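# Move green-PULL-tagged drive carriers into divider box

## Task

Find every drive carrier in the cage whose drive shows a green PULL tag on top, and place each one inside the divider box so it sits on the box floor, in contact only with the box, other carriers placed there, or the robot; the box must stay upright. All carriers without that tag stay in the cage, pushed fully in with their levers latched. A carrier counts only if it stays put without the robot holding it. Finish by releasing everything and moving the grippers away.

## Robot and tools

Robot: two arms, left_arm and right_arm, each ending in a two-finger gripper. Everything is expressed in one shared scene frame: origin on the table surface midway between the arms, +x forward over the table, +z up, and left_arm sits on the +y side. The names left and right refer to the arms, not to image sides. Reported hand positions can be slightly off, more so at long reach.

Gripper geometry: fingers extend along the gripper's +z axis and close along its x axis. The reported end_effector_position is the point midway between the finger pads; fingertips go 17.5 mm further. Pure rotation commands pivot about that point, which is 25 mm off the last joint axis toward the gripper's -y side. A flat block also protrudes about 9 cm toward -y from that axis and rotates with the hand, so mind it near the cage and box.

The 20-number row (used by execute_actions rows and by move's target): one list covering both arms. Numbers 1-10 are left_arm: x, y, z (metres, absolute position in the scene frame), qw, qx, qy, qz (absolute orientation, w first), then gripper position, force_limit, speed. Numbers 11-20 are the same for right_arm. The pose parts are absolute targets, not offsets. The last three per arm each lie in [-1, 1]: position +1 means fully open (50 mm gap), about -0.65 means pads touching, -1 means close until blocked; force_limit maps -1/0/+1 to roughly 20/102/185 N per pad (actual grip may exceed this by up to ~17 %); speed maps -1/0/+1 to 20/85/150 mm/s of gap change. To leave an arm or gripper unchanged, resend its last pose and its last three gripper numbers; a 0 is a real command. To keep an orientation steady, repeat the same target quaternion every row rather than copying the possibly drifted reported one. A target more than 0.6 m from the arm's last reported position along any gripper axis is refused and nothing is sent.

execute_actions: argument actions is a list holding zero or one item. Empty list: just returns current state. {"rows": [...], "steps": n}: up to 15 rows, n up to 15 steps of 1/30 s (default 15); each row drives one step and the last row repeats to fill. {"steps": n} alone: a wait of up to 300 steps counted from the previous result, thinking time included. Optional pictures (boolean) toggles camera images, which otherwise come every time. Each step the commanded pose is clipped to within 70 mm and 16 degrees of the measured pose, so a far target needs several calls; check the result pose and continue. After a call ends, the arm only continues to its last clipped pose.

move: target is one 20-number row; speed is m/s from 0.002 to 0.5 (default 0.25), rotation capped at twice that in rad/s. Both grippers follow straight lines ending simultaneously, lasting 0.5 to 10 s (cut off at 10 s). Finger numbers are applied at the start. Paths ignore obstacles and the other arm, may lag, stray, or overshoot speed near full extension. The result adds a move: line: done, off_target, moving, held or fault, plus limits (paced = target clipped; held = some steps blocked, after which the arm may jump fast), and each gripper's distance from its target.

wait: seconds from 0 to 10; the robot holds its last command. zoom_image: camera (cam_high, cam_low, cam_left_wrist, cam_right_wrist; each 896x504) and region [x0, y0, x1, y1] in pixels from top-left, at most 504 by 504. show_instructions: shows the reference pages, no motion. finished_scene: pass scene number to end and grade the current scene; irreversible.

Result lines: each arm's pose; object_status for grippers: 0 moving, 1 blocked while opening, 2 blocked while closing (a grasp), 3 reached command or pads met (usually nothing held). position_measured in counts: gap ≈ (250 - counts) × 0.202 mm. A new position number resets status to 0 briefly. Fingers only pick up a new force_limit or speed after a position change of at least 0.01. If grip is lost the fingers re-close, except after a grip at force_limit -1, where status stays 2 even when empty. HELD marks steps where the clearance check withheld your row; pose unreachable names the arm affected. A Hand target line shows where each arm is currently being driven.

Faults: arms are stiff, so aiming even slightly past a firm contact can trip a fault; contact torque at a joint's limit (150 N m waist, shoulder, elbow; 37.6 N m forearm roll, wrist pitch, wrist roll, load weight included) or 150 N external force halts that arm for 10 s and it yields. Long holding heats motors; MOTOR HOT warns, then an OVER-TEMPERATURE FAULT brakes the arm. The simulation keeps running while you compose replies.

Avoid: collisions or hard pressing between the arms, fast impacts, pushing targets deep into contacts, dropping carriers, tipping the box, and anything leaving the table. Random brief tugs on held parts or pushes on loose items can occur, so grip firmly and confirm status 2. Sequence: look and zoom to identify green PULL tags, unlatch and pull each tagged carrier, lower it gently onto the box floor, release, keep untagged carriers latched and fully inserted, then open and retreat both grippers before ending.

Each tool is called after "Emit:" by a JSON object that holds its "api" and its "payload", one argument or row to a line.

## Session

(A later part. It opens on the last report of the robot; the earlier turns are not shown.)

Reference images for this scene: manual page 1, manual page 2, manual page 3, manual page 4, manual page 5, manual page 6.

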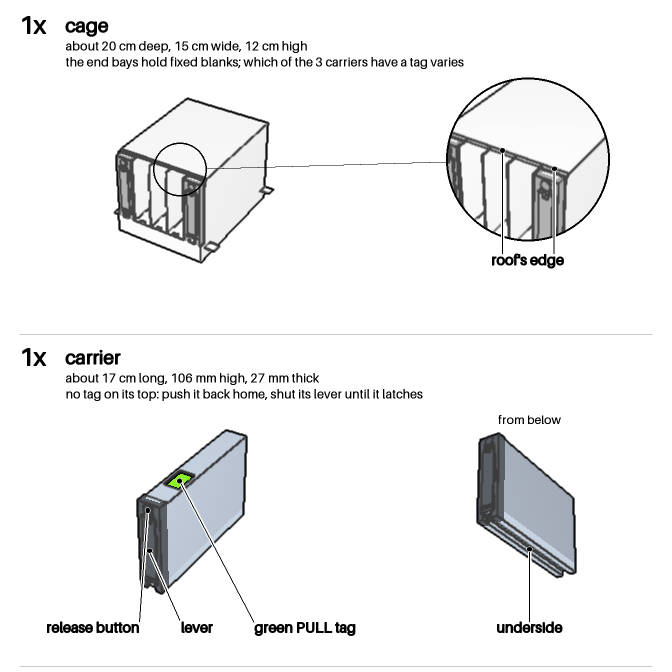

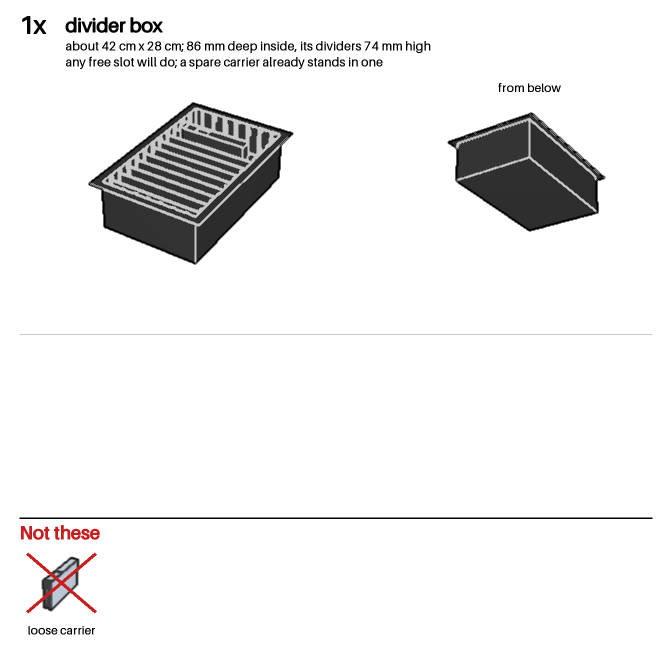

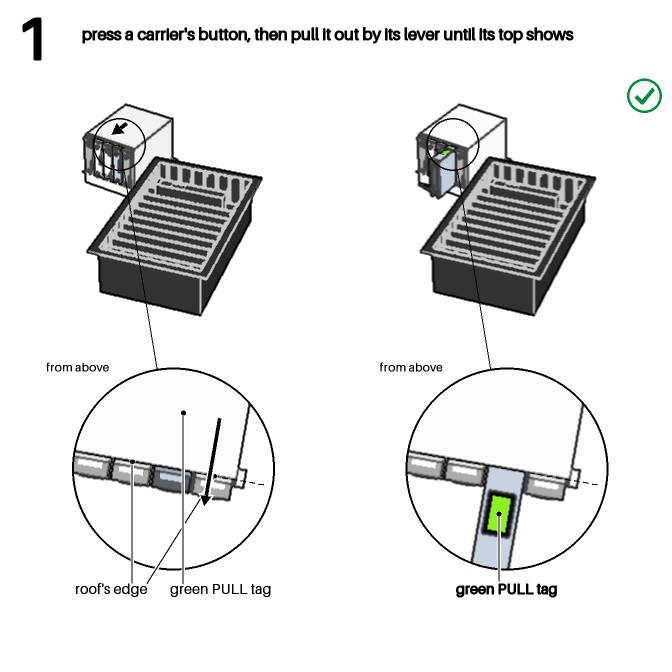

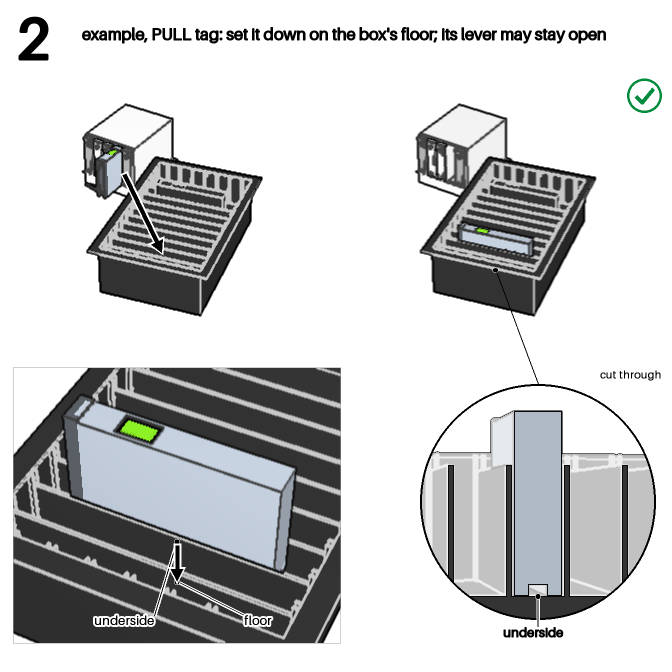

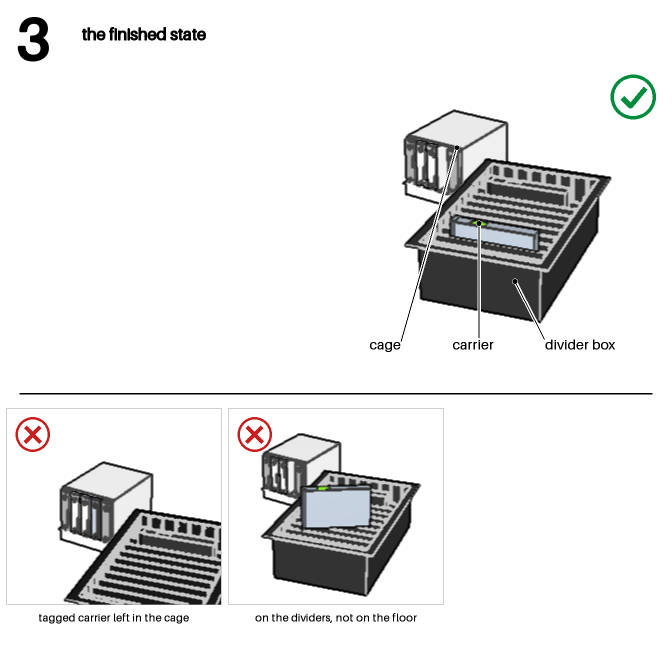

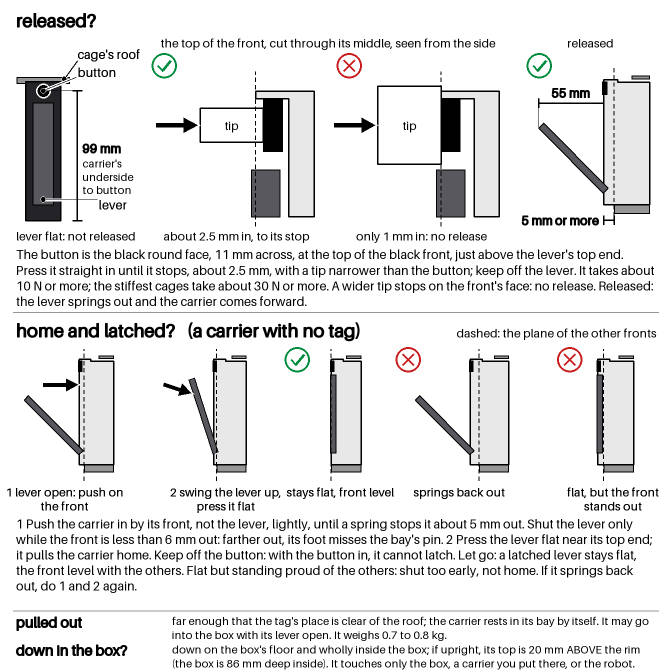

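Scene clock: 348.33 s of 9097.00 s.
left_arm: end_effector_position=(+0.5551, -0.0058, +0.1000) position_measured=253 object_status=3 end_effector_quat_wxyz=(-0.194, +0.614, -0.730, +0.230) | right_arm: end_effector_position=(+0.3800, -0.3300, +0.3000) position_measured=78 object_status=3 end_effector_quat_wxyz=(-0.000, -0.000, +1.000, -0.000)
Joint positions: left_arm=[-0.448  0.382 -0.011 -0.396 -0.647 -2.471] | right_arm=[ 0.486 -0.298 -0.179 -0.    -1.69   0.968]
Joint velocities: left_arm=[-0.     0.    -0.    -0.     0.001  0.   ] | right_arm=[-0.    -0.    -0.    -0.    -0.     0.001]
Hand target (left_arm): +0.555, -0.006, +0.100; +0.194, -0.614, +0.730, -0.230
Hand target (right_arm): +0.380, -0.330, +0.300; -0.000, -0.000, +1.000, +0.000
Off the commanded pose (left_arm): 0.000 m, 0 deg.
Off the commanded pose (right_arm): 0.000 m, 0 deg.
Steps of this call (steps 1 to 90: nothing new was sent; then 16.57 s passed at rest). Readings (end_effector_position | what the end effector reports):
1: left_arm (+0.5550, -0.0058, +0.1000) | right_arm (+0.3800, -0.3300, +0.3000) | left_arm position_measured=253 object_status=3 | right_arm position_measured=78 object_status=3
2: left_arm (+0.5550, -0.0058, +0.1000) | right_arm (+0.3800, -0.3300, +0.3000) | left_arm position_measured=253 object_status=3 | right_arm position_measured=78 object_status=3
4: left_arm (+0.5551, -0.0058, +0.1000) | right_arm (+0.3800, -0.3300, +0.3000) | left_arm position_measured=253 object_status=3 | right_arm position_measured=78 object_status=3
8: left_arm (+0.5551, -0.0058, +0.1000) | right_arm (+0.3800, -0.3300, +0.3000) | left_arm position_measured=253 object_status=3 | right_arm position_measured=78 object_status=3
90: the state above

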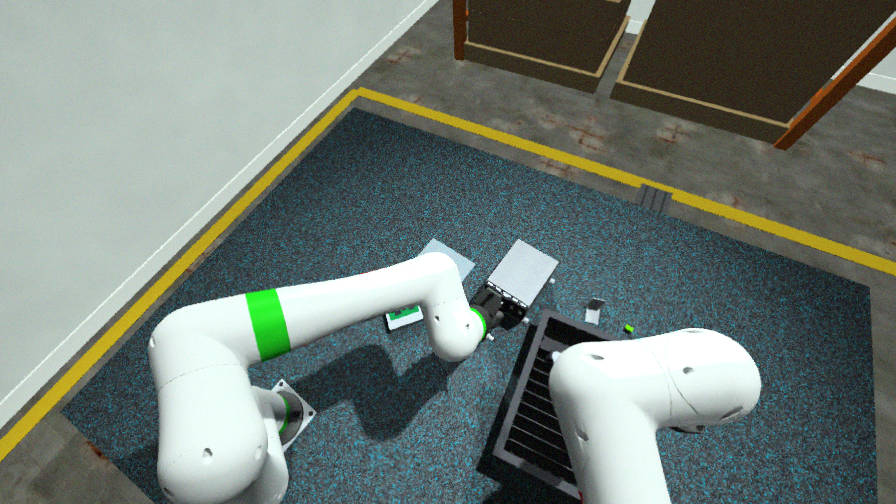

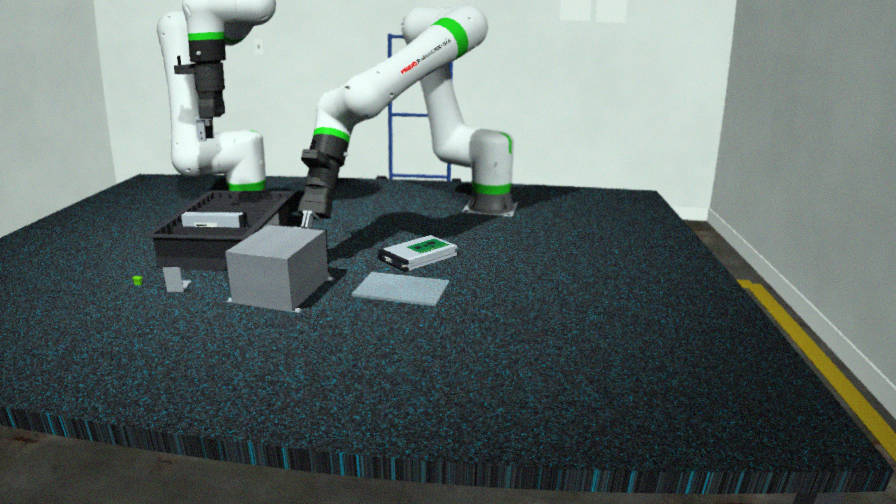

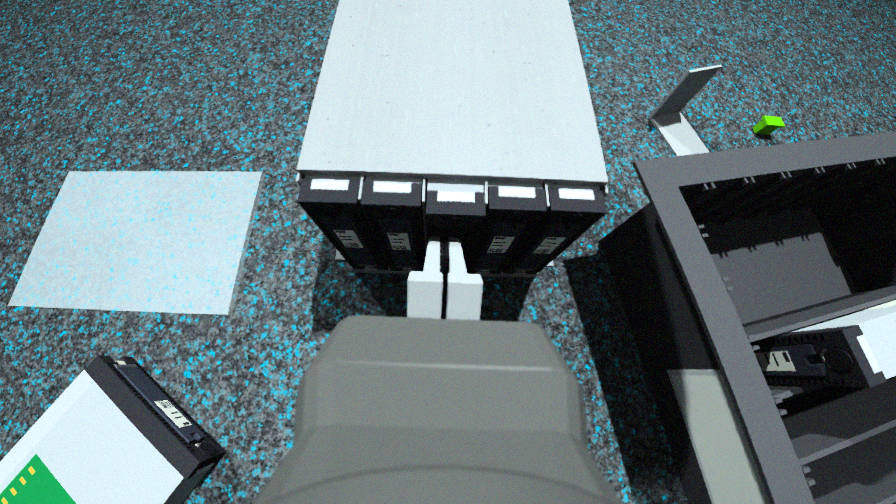

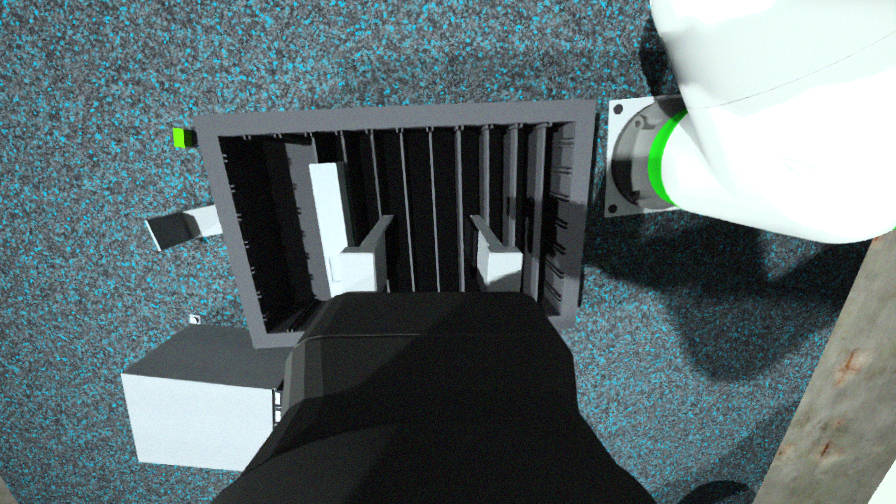

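Emit:
{"api": "move", "payload": {
  "target": [0.5246,-0.0005,0.130,0.1938,-0.6145,0.7298,-0.2301,-1,0,1, 0.38,-0.33,0.30,0,0,1,0,0.5,-0.4,0.5],
  "speed": 0.08
}}

Emit:
{"api": "move", "payload": {
  "target": [0.4901,-0.0004,0.118,0.1938,-0.6145,0.7298,-0.2301,-1,0,1, 0.38,-0.33,0.30,0,0,1,0,0.5,-0.4,0.5],
  "speed": 0.1
}}

Emit:
{"api": "move", "payload": {
  "target": [0.4871,0.0001,0.077,0.1938,-0.6145,0.7298,-0.2301,-1,0,1, 0.38,-0.33,0.30,0,0,1,0,0.5,-0.4,0.5],
  "speed": 0.08
}}

Scene clock: 359.43 s of 9097.00 s.
left_arm: end_effector_position=(+0.5246, -0.0005, +0.1299) position_measured=253 object_status=3 end_effector_quat_wxyz=(-0.194, +0.614, -0.730, +0.230) | right_arm: end_effector_position=(+0.3800, -0.3300, +0.3000) position_measured=78 object_status=3 end_effector_quat_wxyz=(-0.000, -0.000, +1.000, +0.000)
Joint positions: left_arm=[-0.472  0.293 -0.055 -0.392 -0.697 -2.465] | right_arm=[ 0.486 -0.298 -0.179 -0.    -1.69   0.968]
Joint velocities: left_arm=[ 0.001 -0.003 -0.001  0.    -0.002  0.001] | right_arm=[-0.001  0.    -0.     0.     0.     0.   ]
Hand target (left_arm): +0.525, -0.000, +0.130; +0.194, -0.614, +0.730, -0.230
Hand target (right_arm): +0.380, -0.330, +0.300; -0.000, +0.000, +1.000, -0.000
Off the commanded pose (left_arm): 0.000 m, 0 deg.
Off the commanded pose (right_arm): 0.000 m, 0 deg.
After step 90, 7.20 s passed at rest.
move: done

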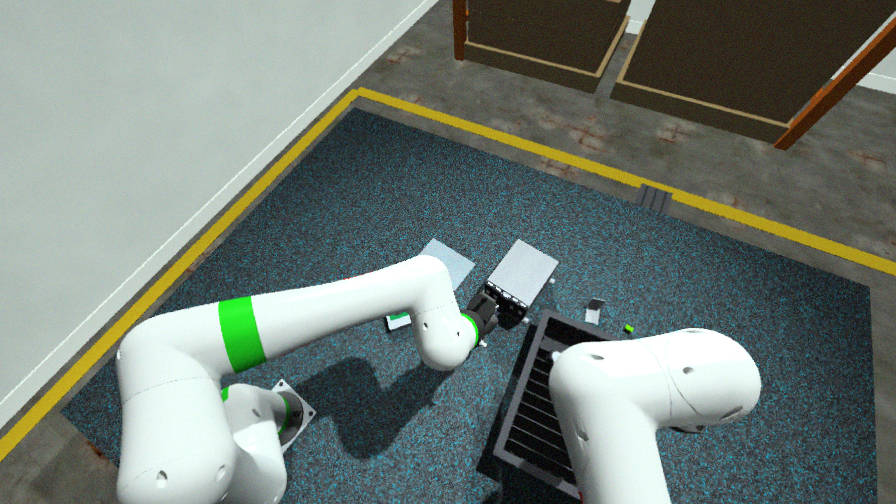

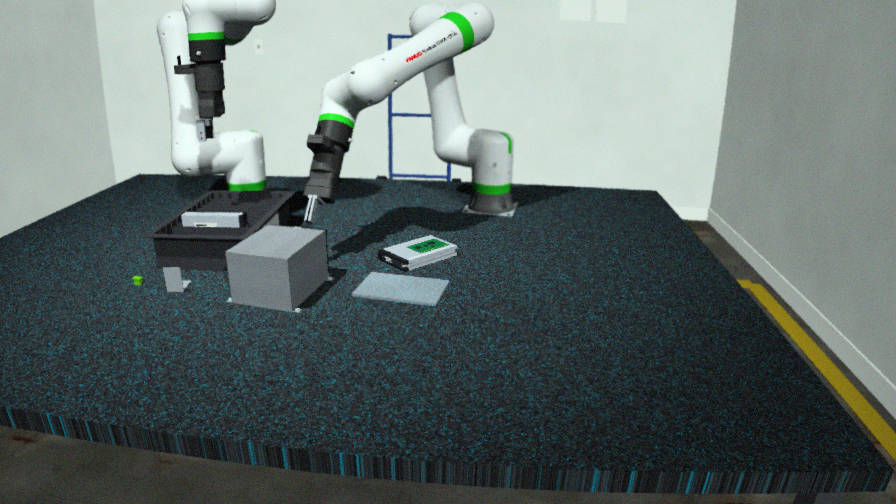

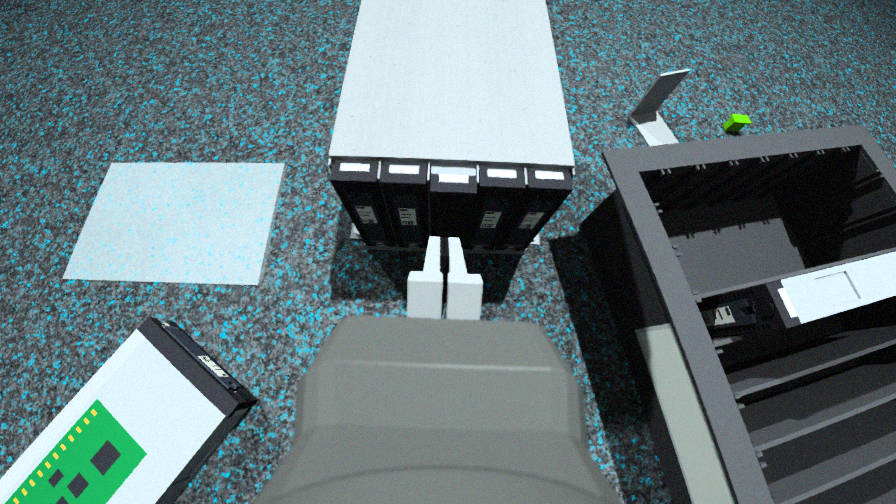

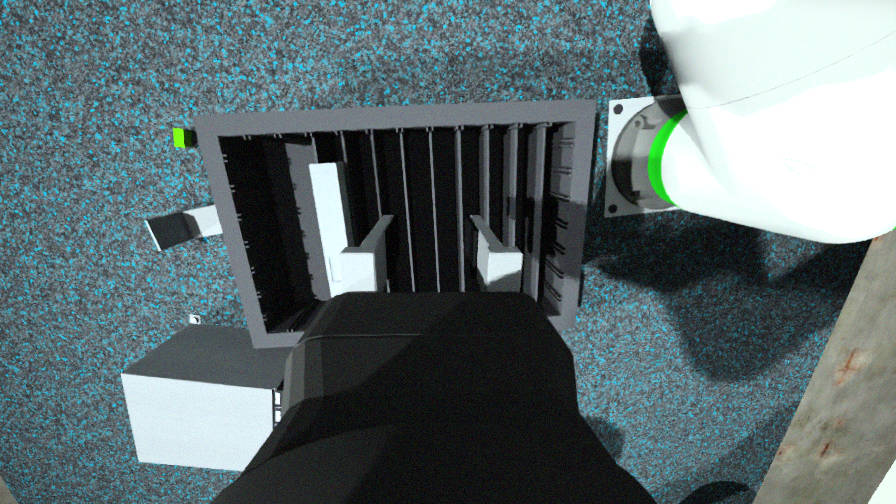

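Scene clock: 360.23 s of 9097.00 s.
left_arm: end_effector_position=(+0.4902, -0.0003, +0.1180) position_measured=253 object_status=3 end_effector_quat_wxyz=(-0.194, +0.614, -0.730, +0.230) | right_arm: end_effector_position=(+0.3800, -0.3300, +0.3000) position_measured=78 object_status=3 end_effector_quat_wxyz=(-0.000, -0.000, +1.000, -0.000)
Joint positions: left_arm=[-0.518  0.256 -0.121 -0.437 -0.688 -2.385] | right_arm=[ 0.486 -0.298 -0.179 -0.    -1.69   0.968]
Joint velocities: left_arm=[-0.003 -0.001 -0.003 -0.002 -0.001  0.004] | right_arm=[ 0. -0. -0. -0. -0. -0.]
Hand target (left_arm): +0.490, -0.000, +0.118; +0.194, -0.614, +0.730, -0.230
Hand target (right_arm): +0.380, -0.330, +0.300; -0.000, -0.000, +1.000, +0.000
Off the commanded pose (left_arm): 0.000 m, 0 deg.
Off the commanded pose (right_arm): 0.000 m, 0 deg.
move: done

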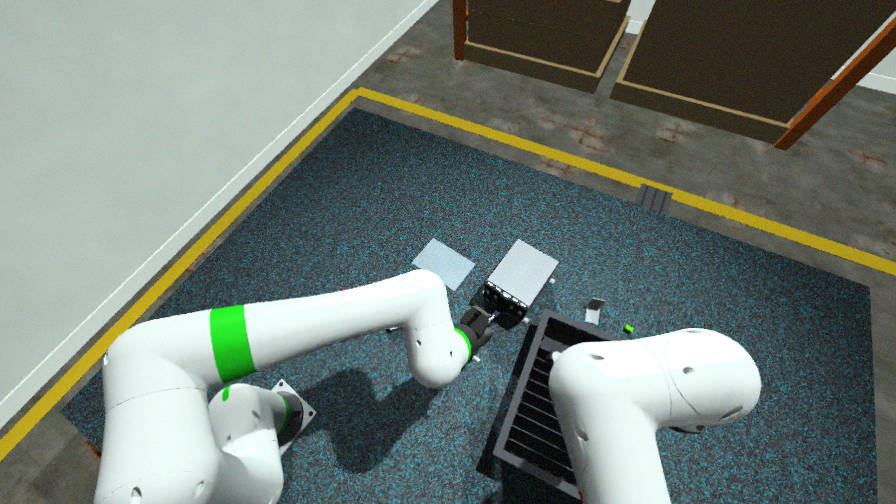

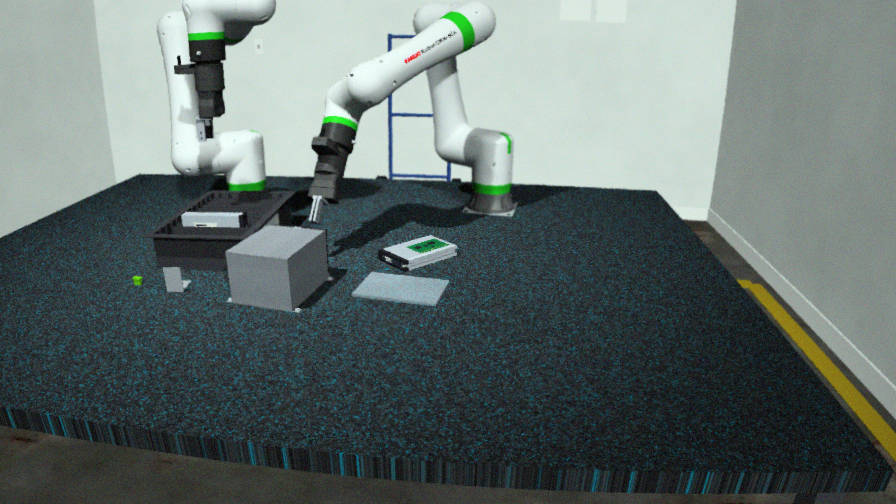

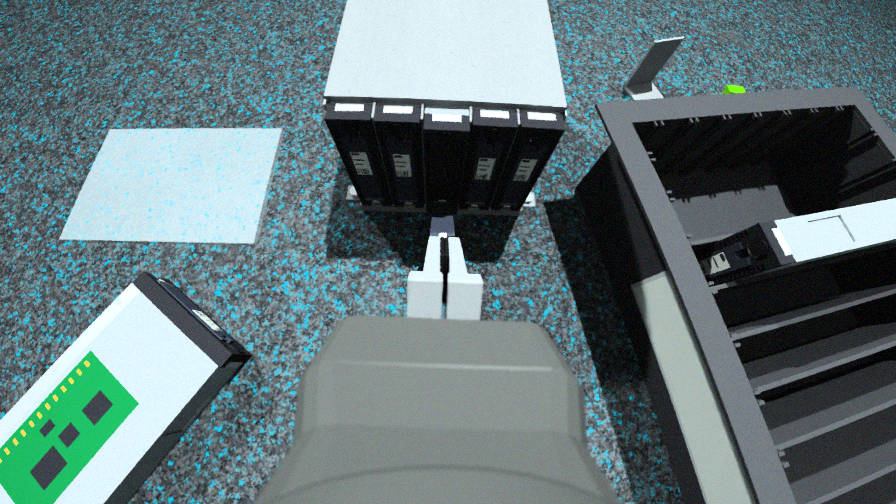

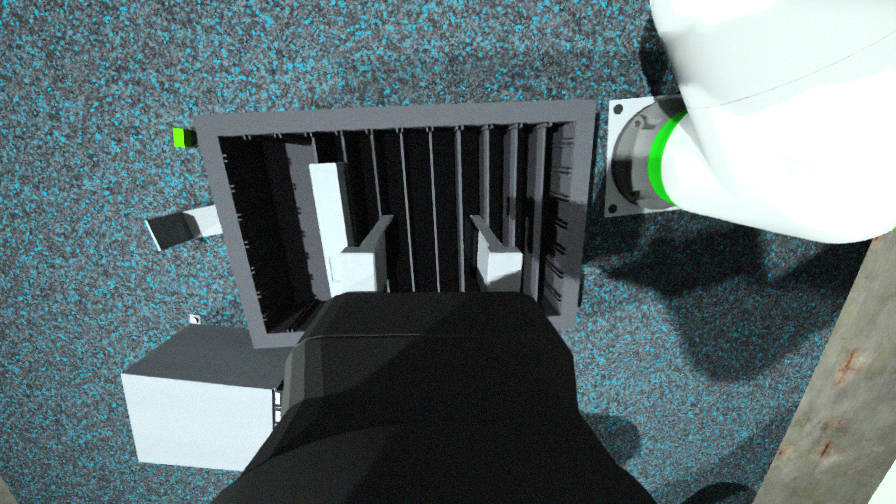

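Scene clock: 361.10 s of 9097.00 s.
left_arm: end_effector_position=(+0.4872, +0.0001, +0.0771) position_measured=253 object_status=3 end_effector_quat_wxyz=(-0.194, +0.614, -0.730, +0.230) | right_arm: end_effector_position=(+0.3800, -0.3300, +0.3000) position_measured=78 object_status=3 end_effector_quat_wxyz=(-0.000, -0.000, +1.000, +0.000)
Joint positions: left_arm=[-0.528  0.305 -0.152 -0.491 -0.62  -2.313] | right_arm=[ 0.486 -0.298 -0.179 -0.    -1.69   0.968]
Joint velocities: left_arm=[ 0.     0.002 -0.001 -0.001  0.     0.001] | right_arm=[0.    0.    0.    0.    0.    0.001]
Hand target (left_arm): +0.487, +0.000, +0.077; +0.194, -0.614, +0.730, -0.230
Hand target (right_arm): +0.380, -0.330, +0.300; -0.000, -0.000, +1.000, -0.000
Off the commanded pose (left_arm): 0.000 m, 0 deg.
Off the commanded pose (right_arm): 0.000 m, 0 deg.
move: done

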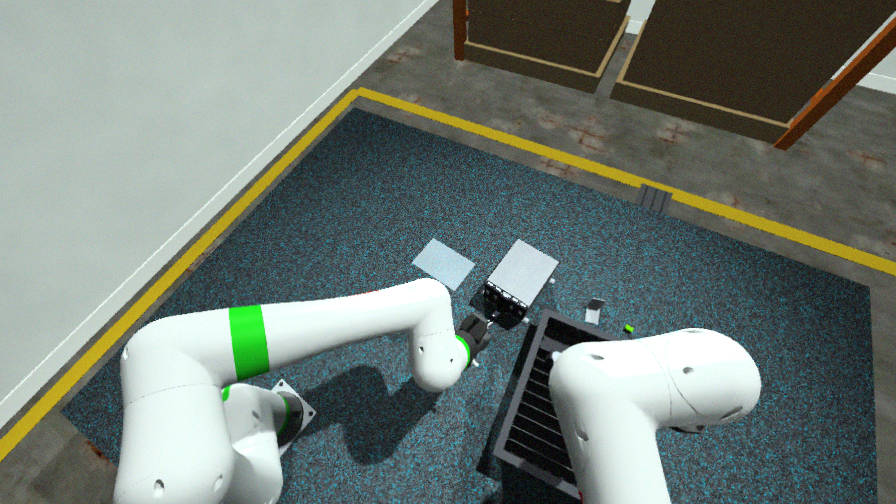

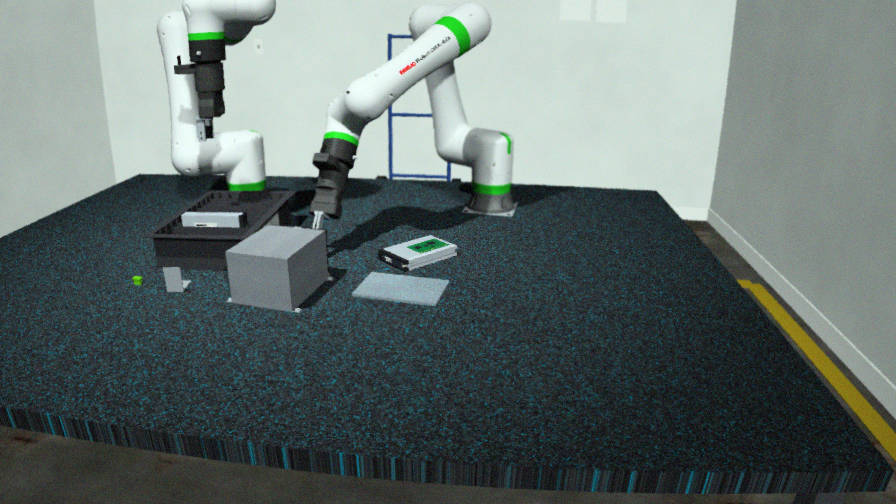

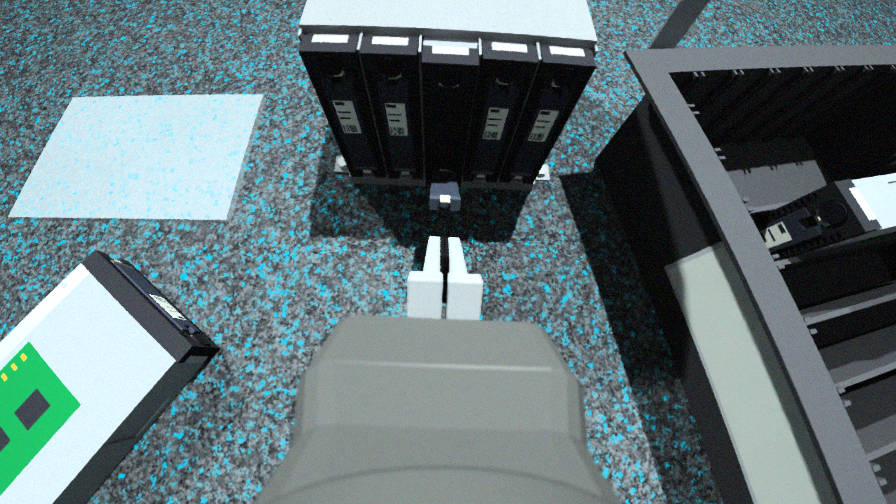

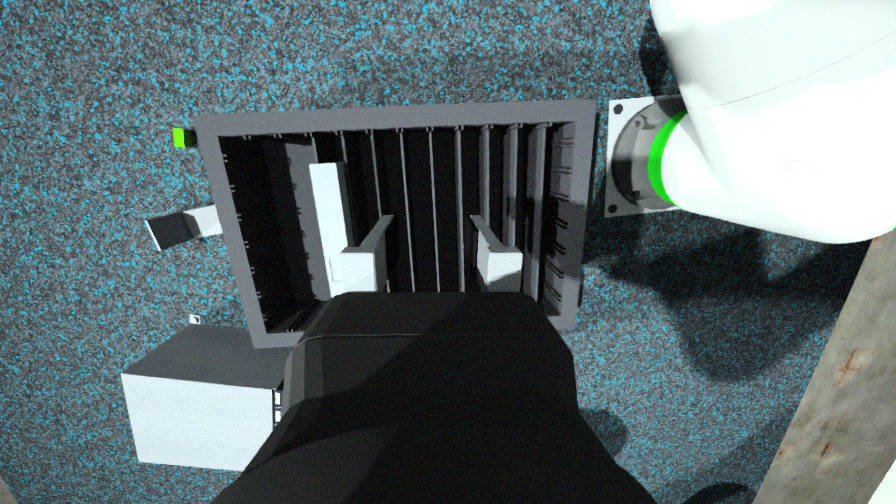

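Lever is centred ahead of the tips. Swing it up.

Emit:
{"api": "move", "payload": {
  "target": [0.5098,-0.0038,0.076,0.1938,-0.6145,0.7298,-0.2301,-1,0,1, 0.38,-0.33,0.30,0,0,1,0,0.5,-0.4,0.5],
  "speed": 0.04
}}

Emit:
{"api": "move", "payload": {
  "target": [0.5255,-0.0065,0.082,0.1938,-0.6145,0.7298,-0.2301,-1,0,1, 0.38,-0.33,0.30,0,0,1,0,0.5,-0.4,0.5],
  "speed": 0.03
}}

Emit:
{"api": "move", "payload": {
  "target": [0.5413,-0.0093,0.090,0.1938,-0.6145,0.7298,-0.2301,-1,0,1, 0.38,-0.33,0.30,0,0,1,0,0.5,-0.4,0.5],
  "speed": 0.025
}}

Scene clock: 367.73 s of 9097.00 s.
left_arm: end_effector_position=(+0.5097, -0.0038, +0.0760) position_measured=253 object_status=3 end_effector_quat_wxyz=(-0.194, +0.614, -0.730, +0.230) | right_arm: end_effector_position=(+0.3800, -0.3300, +0.3000) position_measured=78 object_status=3 end_effector_quat_wxyz=(+0.000, -0.000, +1.000, +0.000)
Joint positions: left_arm=[-0.504  0.344 -0.108 -0.47  -0.615 -2.351] | right_arm=[ 0.486 -0.298 -0.179 -0.    -1.69   0.968]
Joint velocities: left_arm=[ 0.     0.002  0.003  0.003 -0.002 -0.003] | right_arm=[ 0.001 -0.    -0.    -0.     0.    -0.   ]
Hand target (left_arm): +0.510, -0.004, +0.076; +0.194, -0.614, +0.730, -0.230
Hand target (right_arm): +0.380, -0.330, +0.300; -0.000, +0.000, +1.000, +0.000
Off the commanded pose (left_arm): 0.000 m, 0 deg.
Off the commanded pose (right_arm): 0.000 m, 0 deg.
After step 90, 2.77 s passed at rest.
move: done

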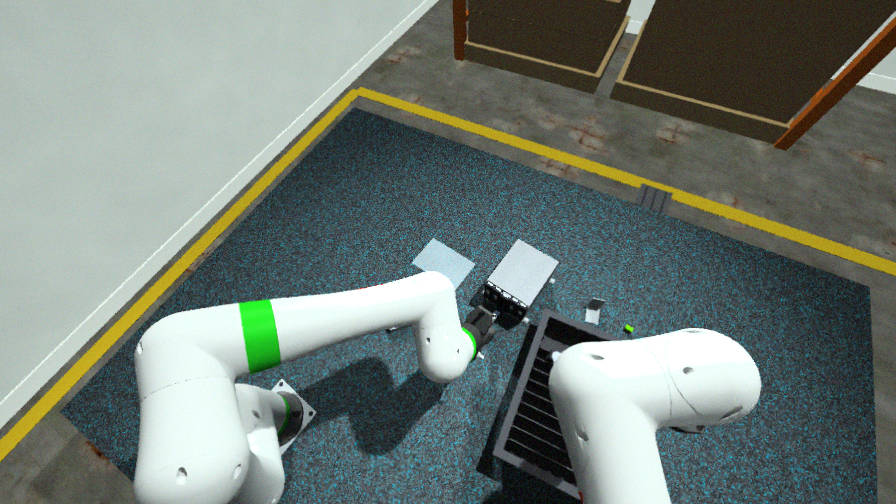

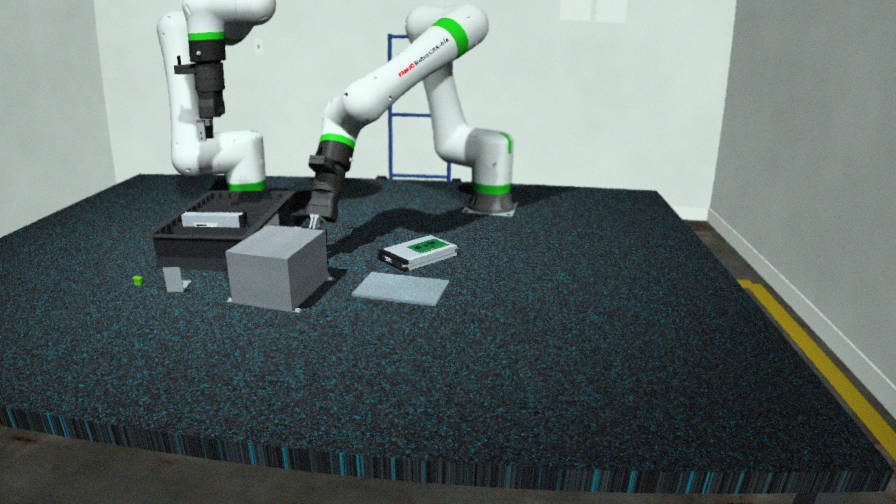

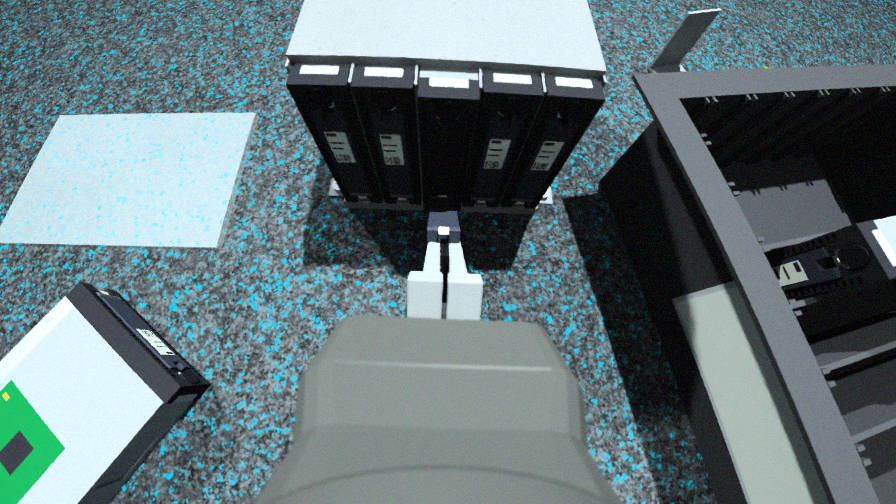

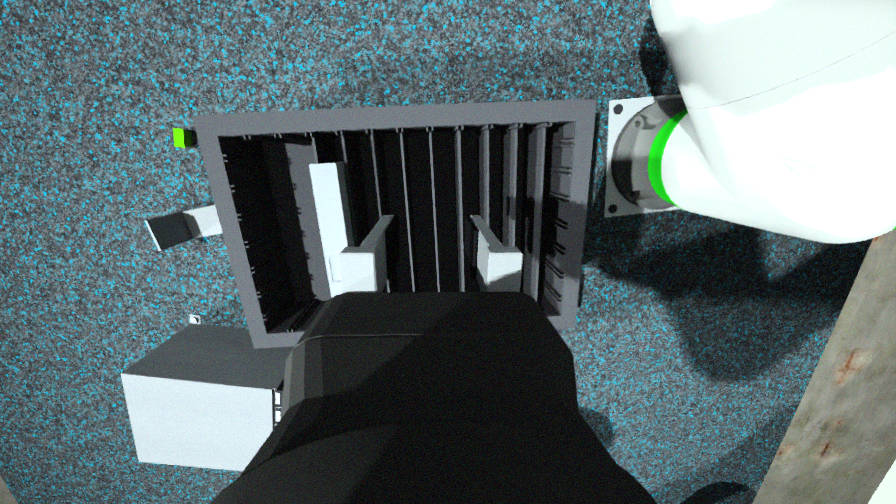

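Scene clock: 368.57 s of 9097.00 s.
left_arm: end_effector_position=(+0.5254, -0.0065, +0.0820) position_measured=253 object_status=3 end_effector_quat_wxyz=(-0.194, +0.614, -0.730, +0.230) | right_arm: end_effector_position=(+0.3800, -0.3300, +0.3000) position_measured=78 object_status=3 end_effector_quat_wxyz=(-0.000, -0.000, +1.000, +0.000)
Joint positions: left_arm=[-0.487  0.362 -0.073 -0.448 -0.623 -2.387] | right_arm=[ 0.486 -0.298 -0.179 -0.    -1.69   0.968]
Joint velocities: left_arm=[ 0.003  0.002  0.004  0.001 -0.    -0.002] | right_arm=[-0.003 -0.     0.     0.    -0.     0.001]
Hand target (left_arm): +0.525, -0.007, +0.082; +0.194, -0.614, +0.730, -0.230
Hand target (right_arm): +0.380, -0.330, +0.300; -0.000, +0.000, +1.000, -0.000
Off the commanded pose (left_arm): 0.000 m, 0 deg.
Off the commanded pose (right_arm): 0.000 m, 0 deg.
move: done

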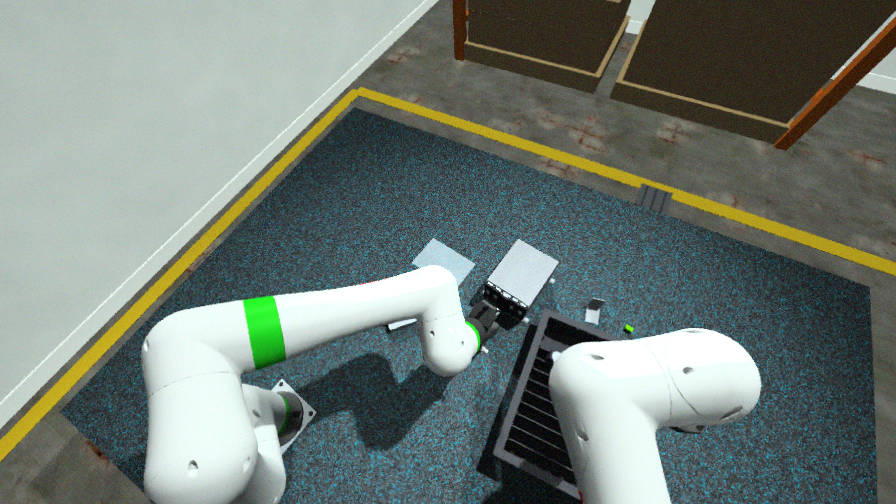

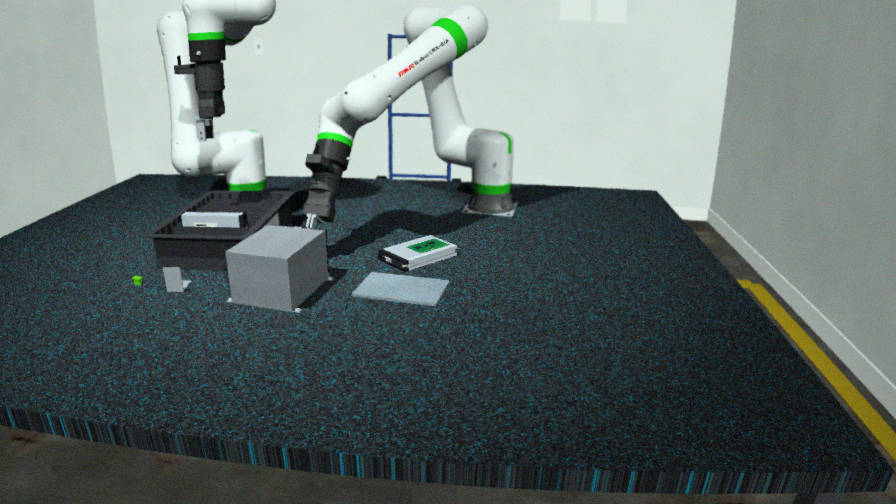

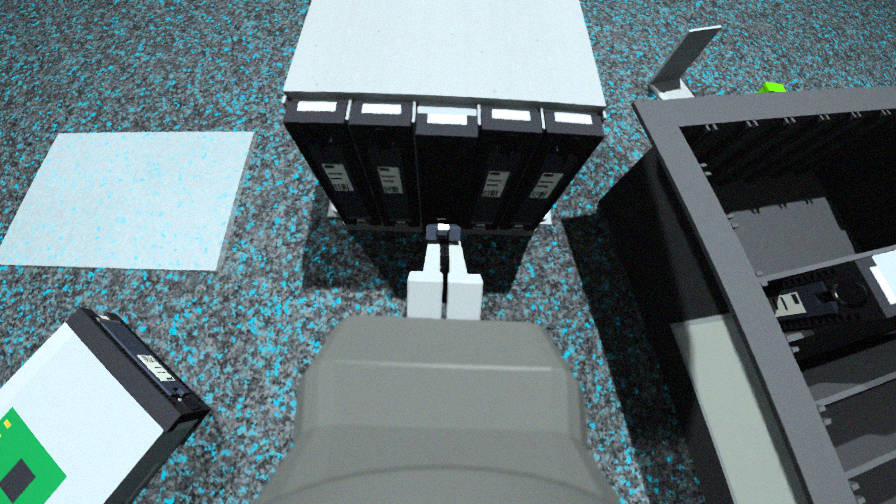

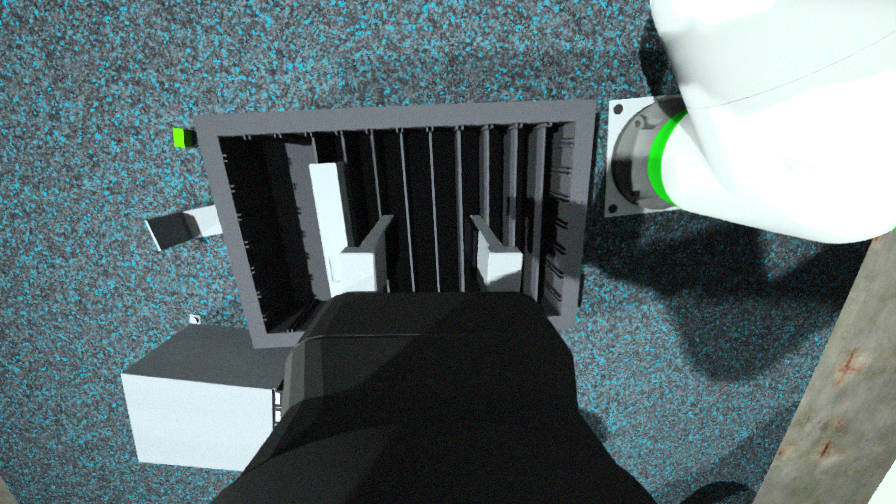

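Scene clock: 369.53 s of 9097.00 s.
left_arm: end_effector_position=(+0.5412, -0.0093, +0.0900) position_measured=253 object_status=3 end_effector_quat_wxyz=(-0.194, +0.614, -0.730, +0.230) | right_arm: end_effector_position=(+0.3800, -0.3300, +0.3000) position_measured=78 object_status=3 end_effector_quat_wxyz=(-0.000, -0.000, +1.000, +0.000)
Joint positions: left_arm=[-0.471  0.379 -0.034 -0.424 -0.637 -2.425] | right_arm=[ 0.486 -0.298 -0.179 -0.    -1.69   0.968]
Joint velocities: left_arm=[ 0.001  0.001  0.003  0.003 -0.002 -0.003] | right_arm=[-0.  0. -0.  0.  0.  0.]
Hand target (left_arm): +0.541, -0.009, +0.090; +0.194, -0.614, +0.730, -0.230
Hand target (right_arm): +0.380, -0.330, +0.300; -0.000, +0.000, +1.000, +0.000
Off the commanded pose (left_arm): 0.000 m, 0 deg.
Off the commanded pose (right_arm): 0.000 m, 0 deg.
move: done

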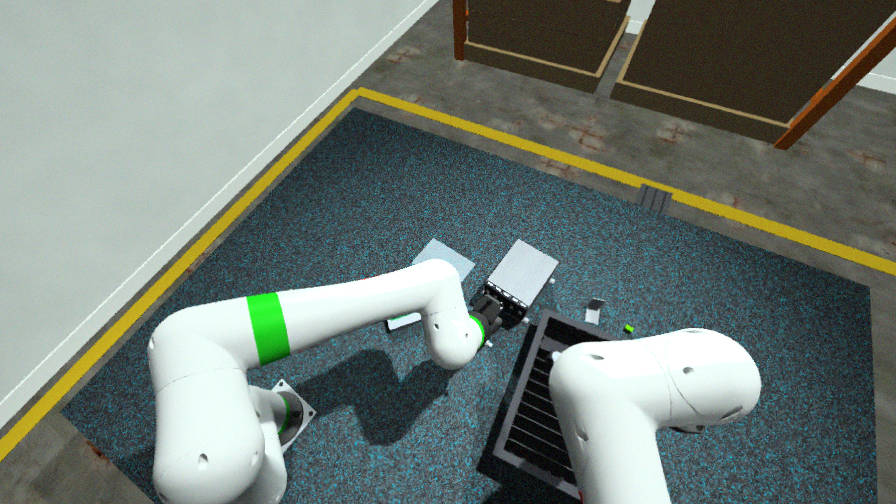

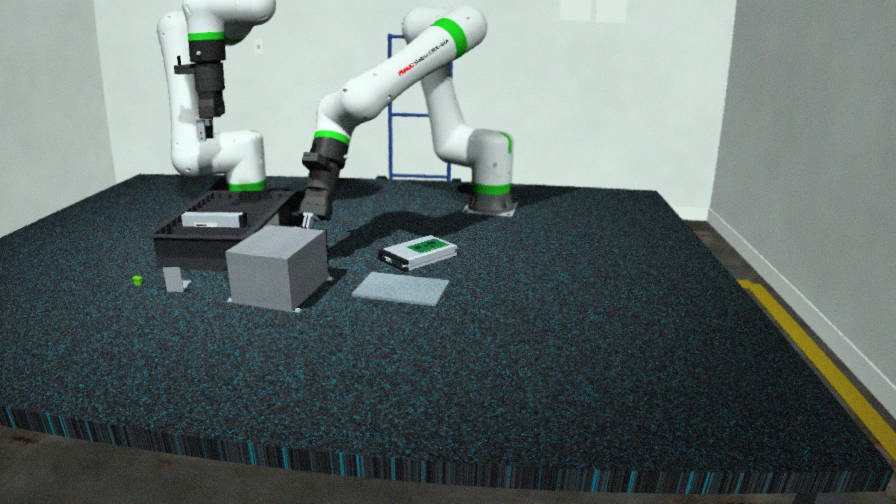

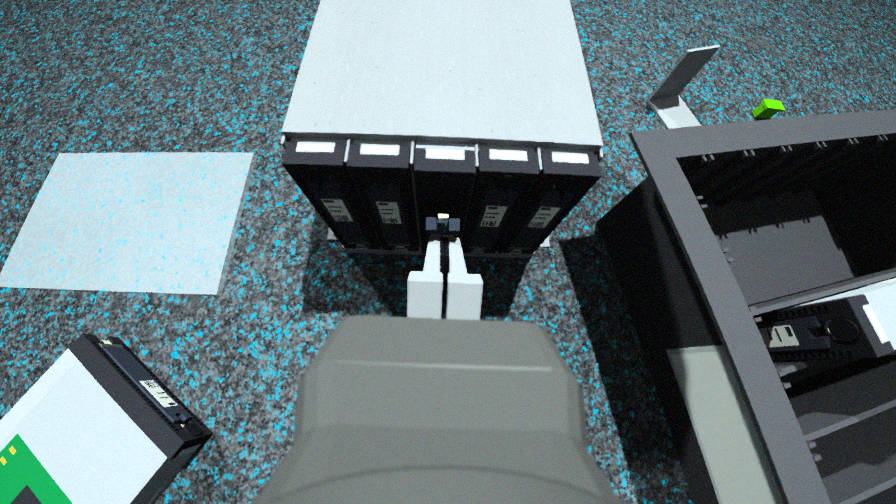

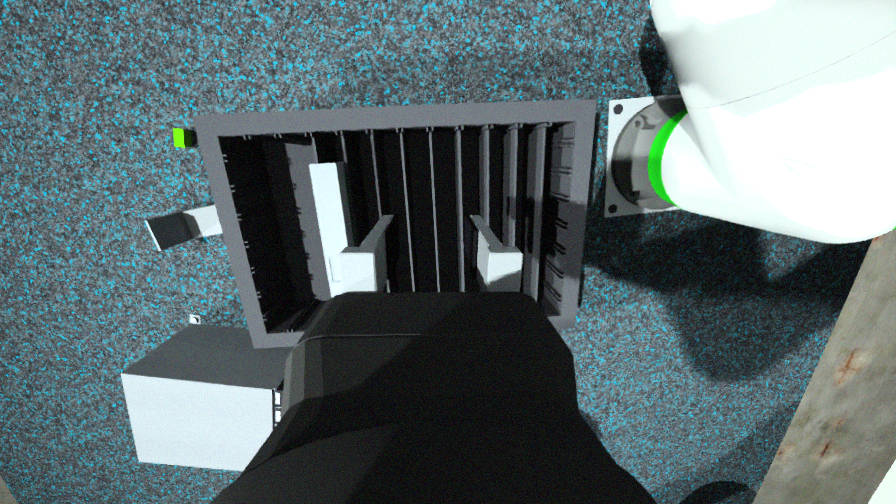

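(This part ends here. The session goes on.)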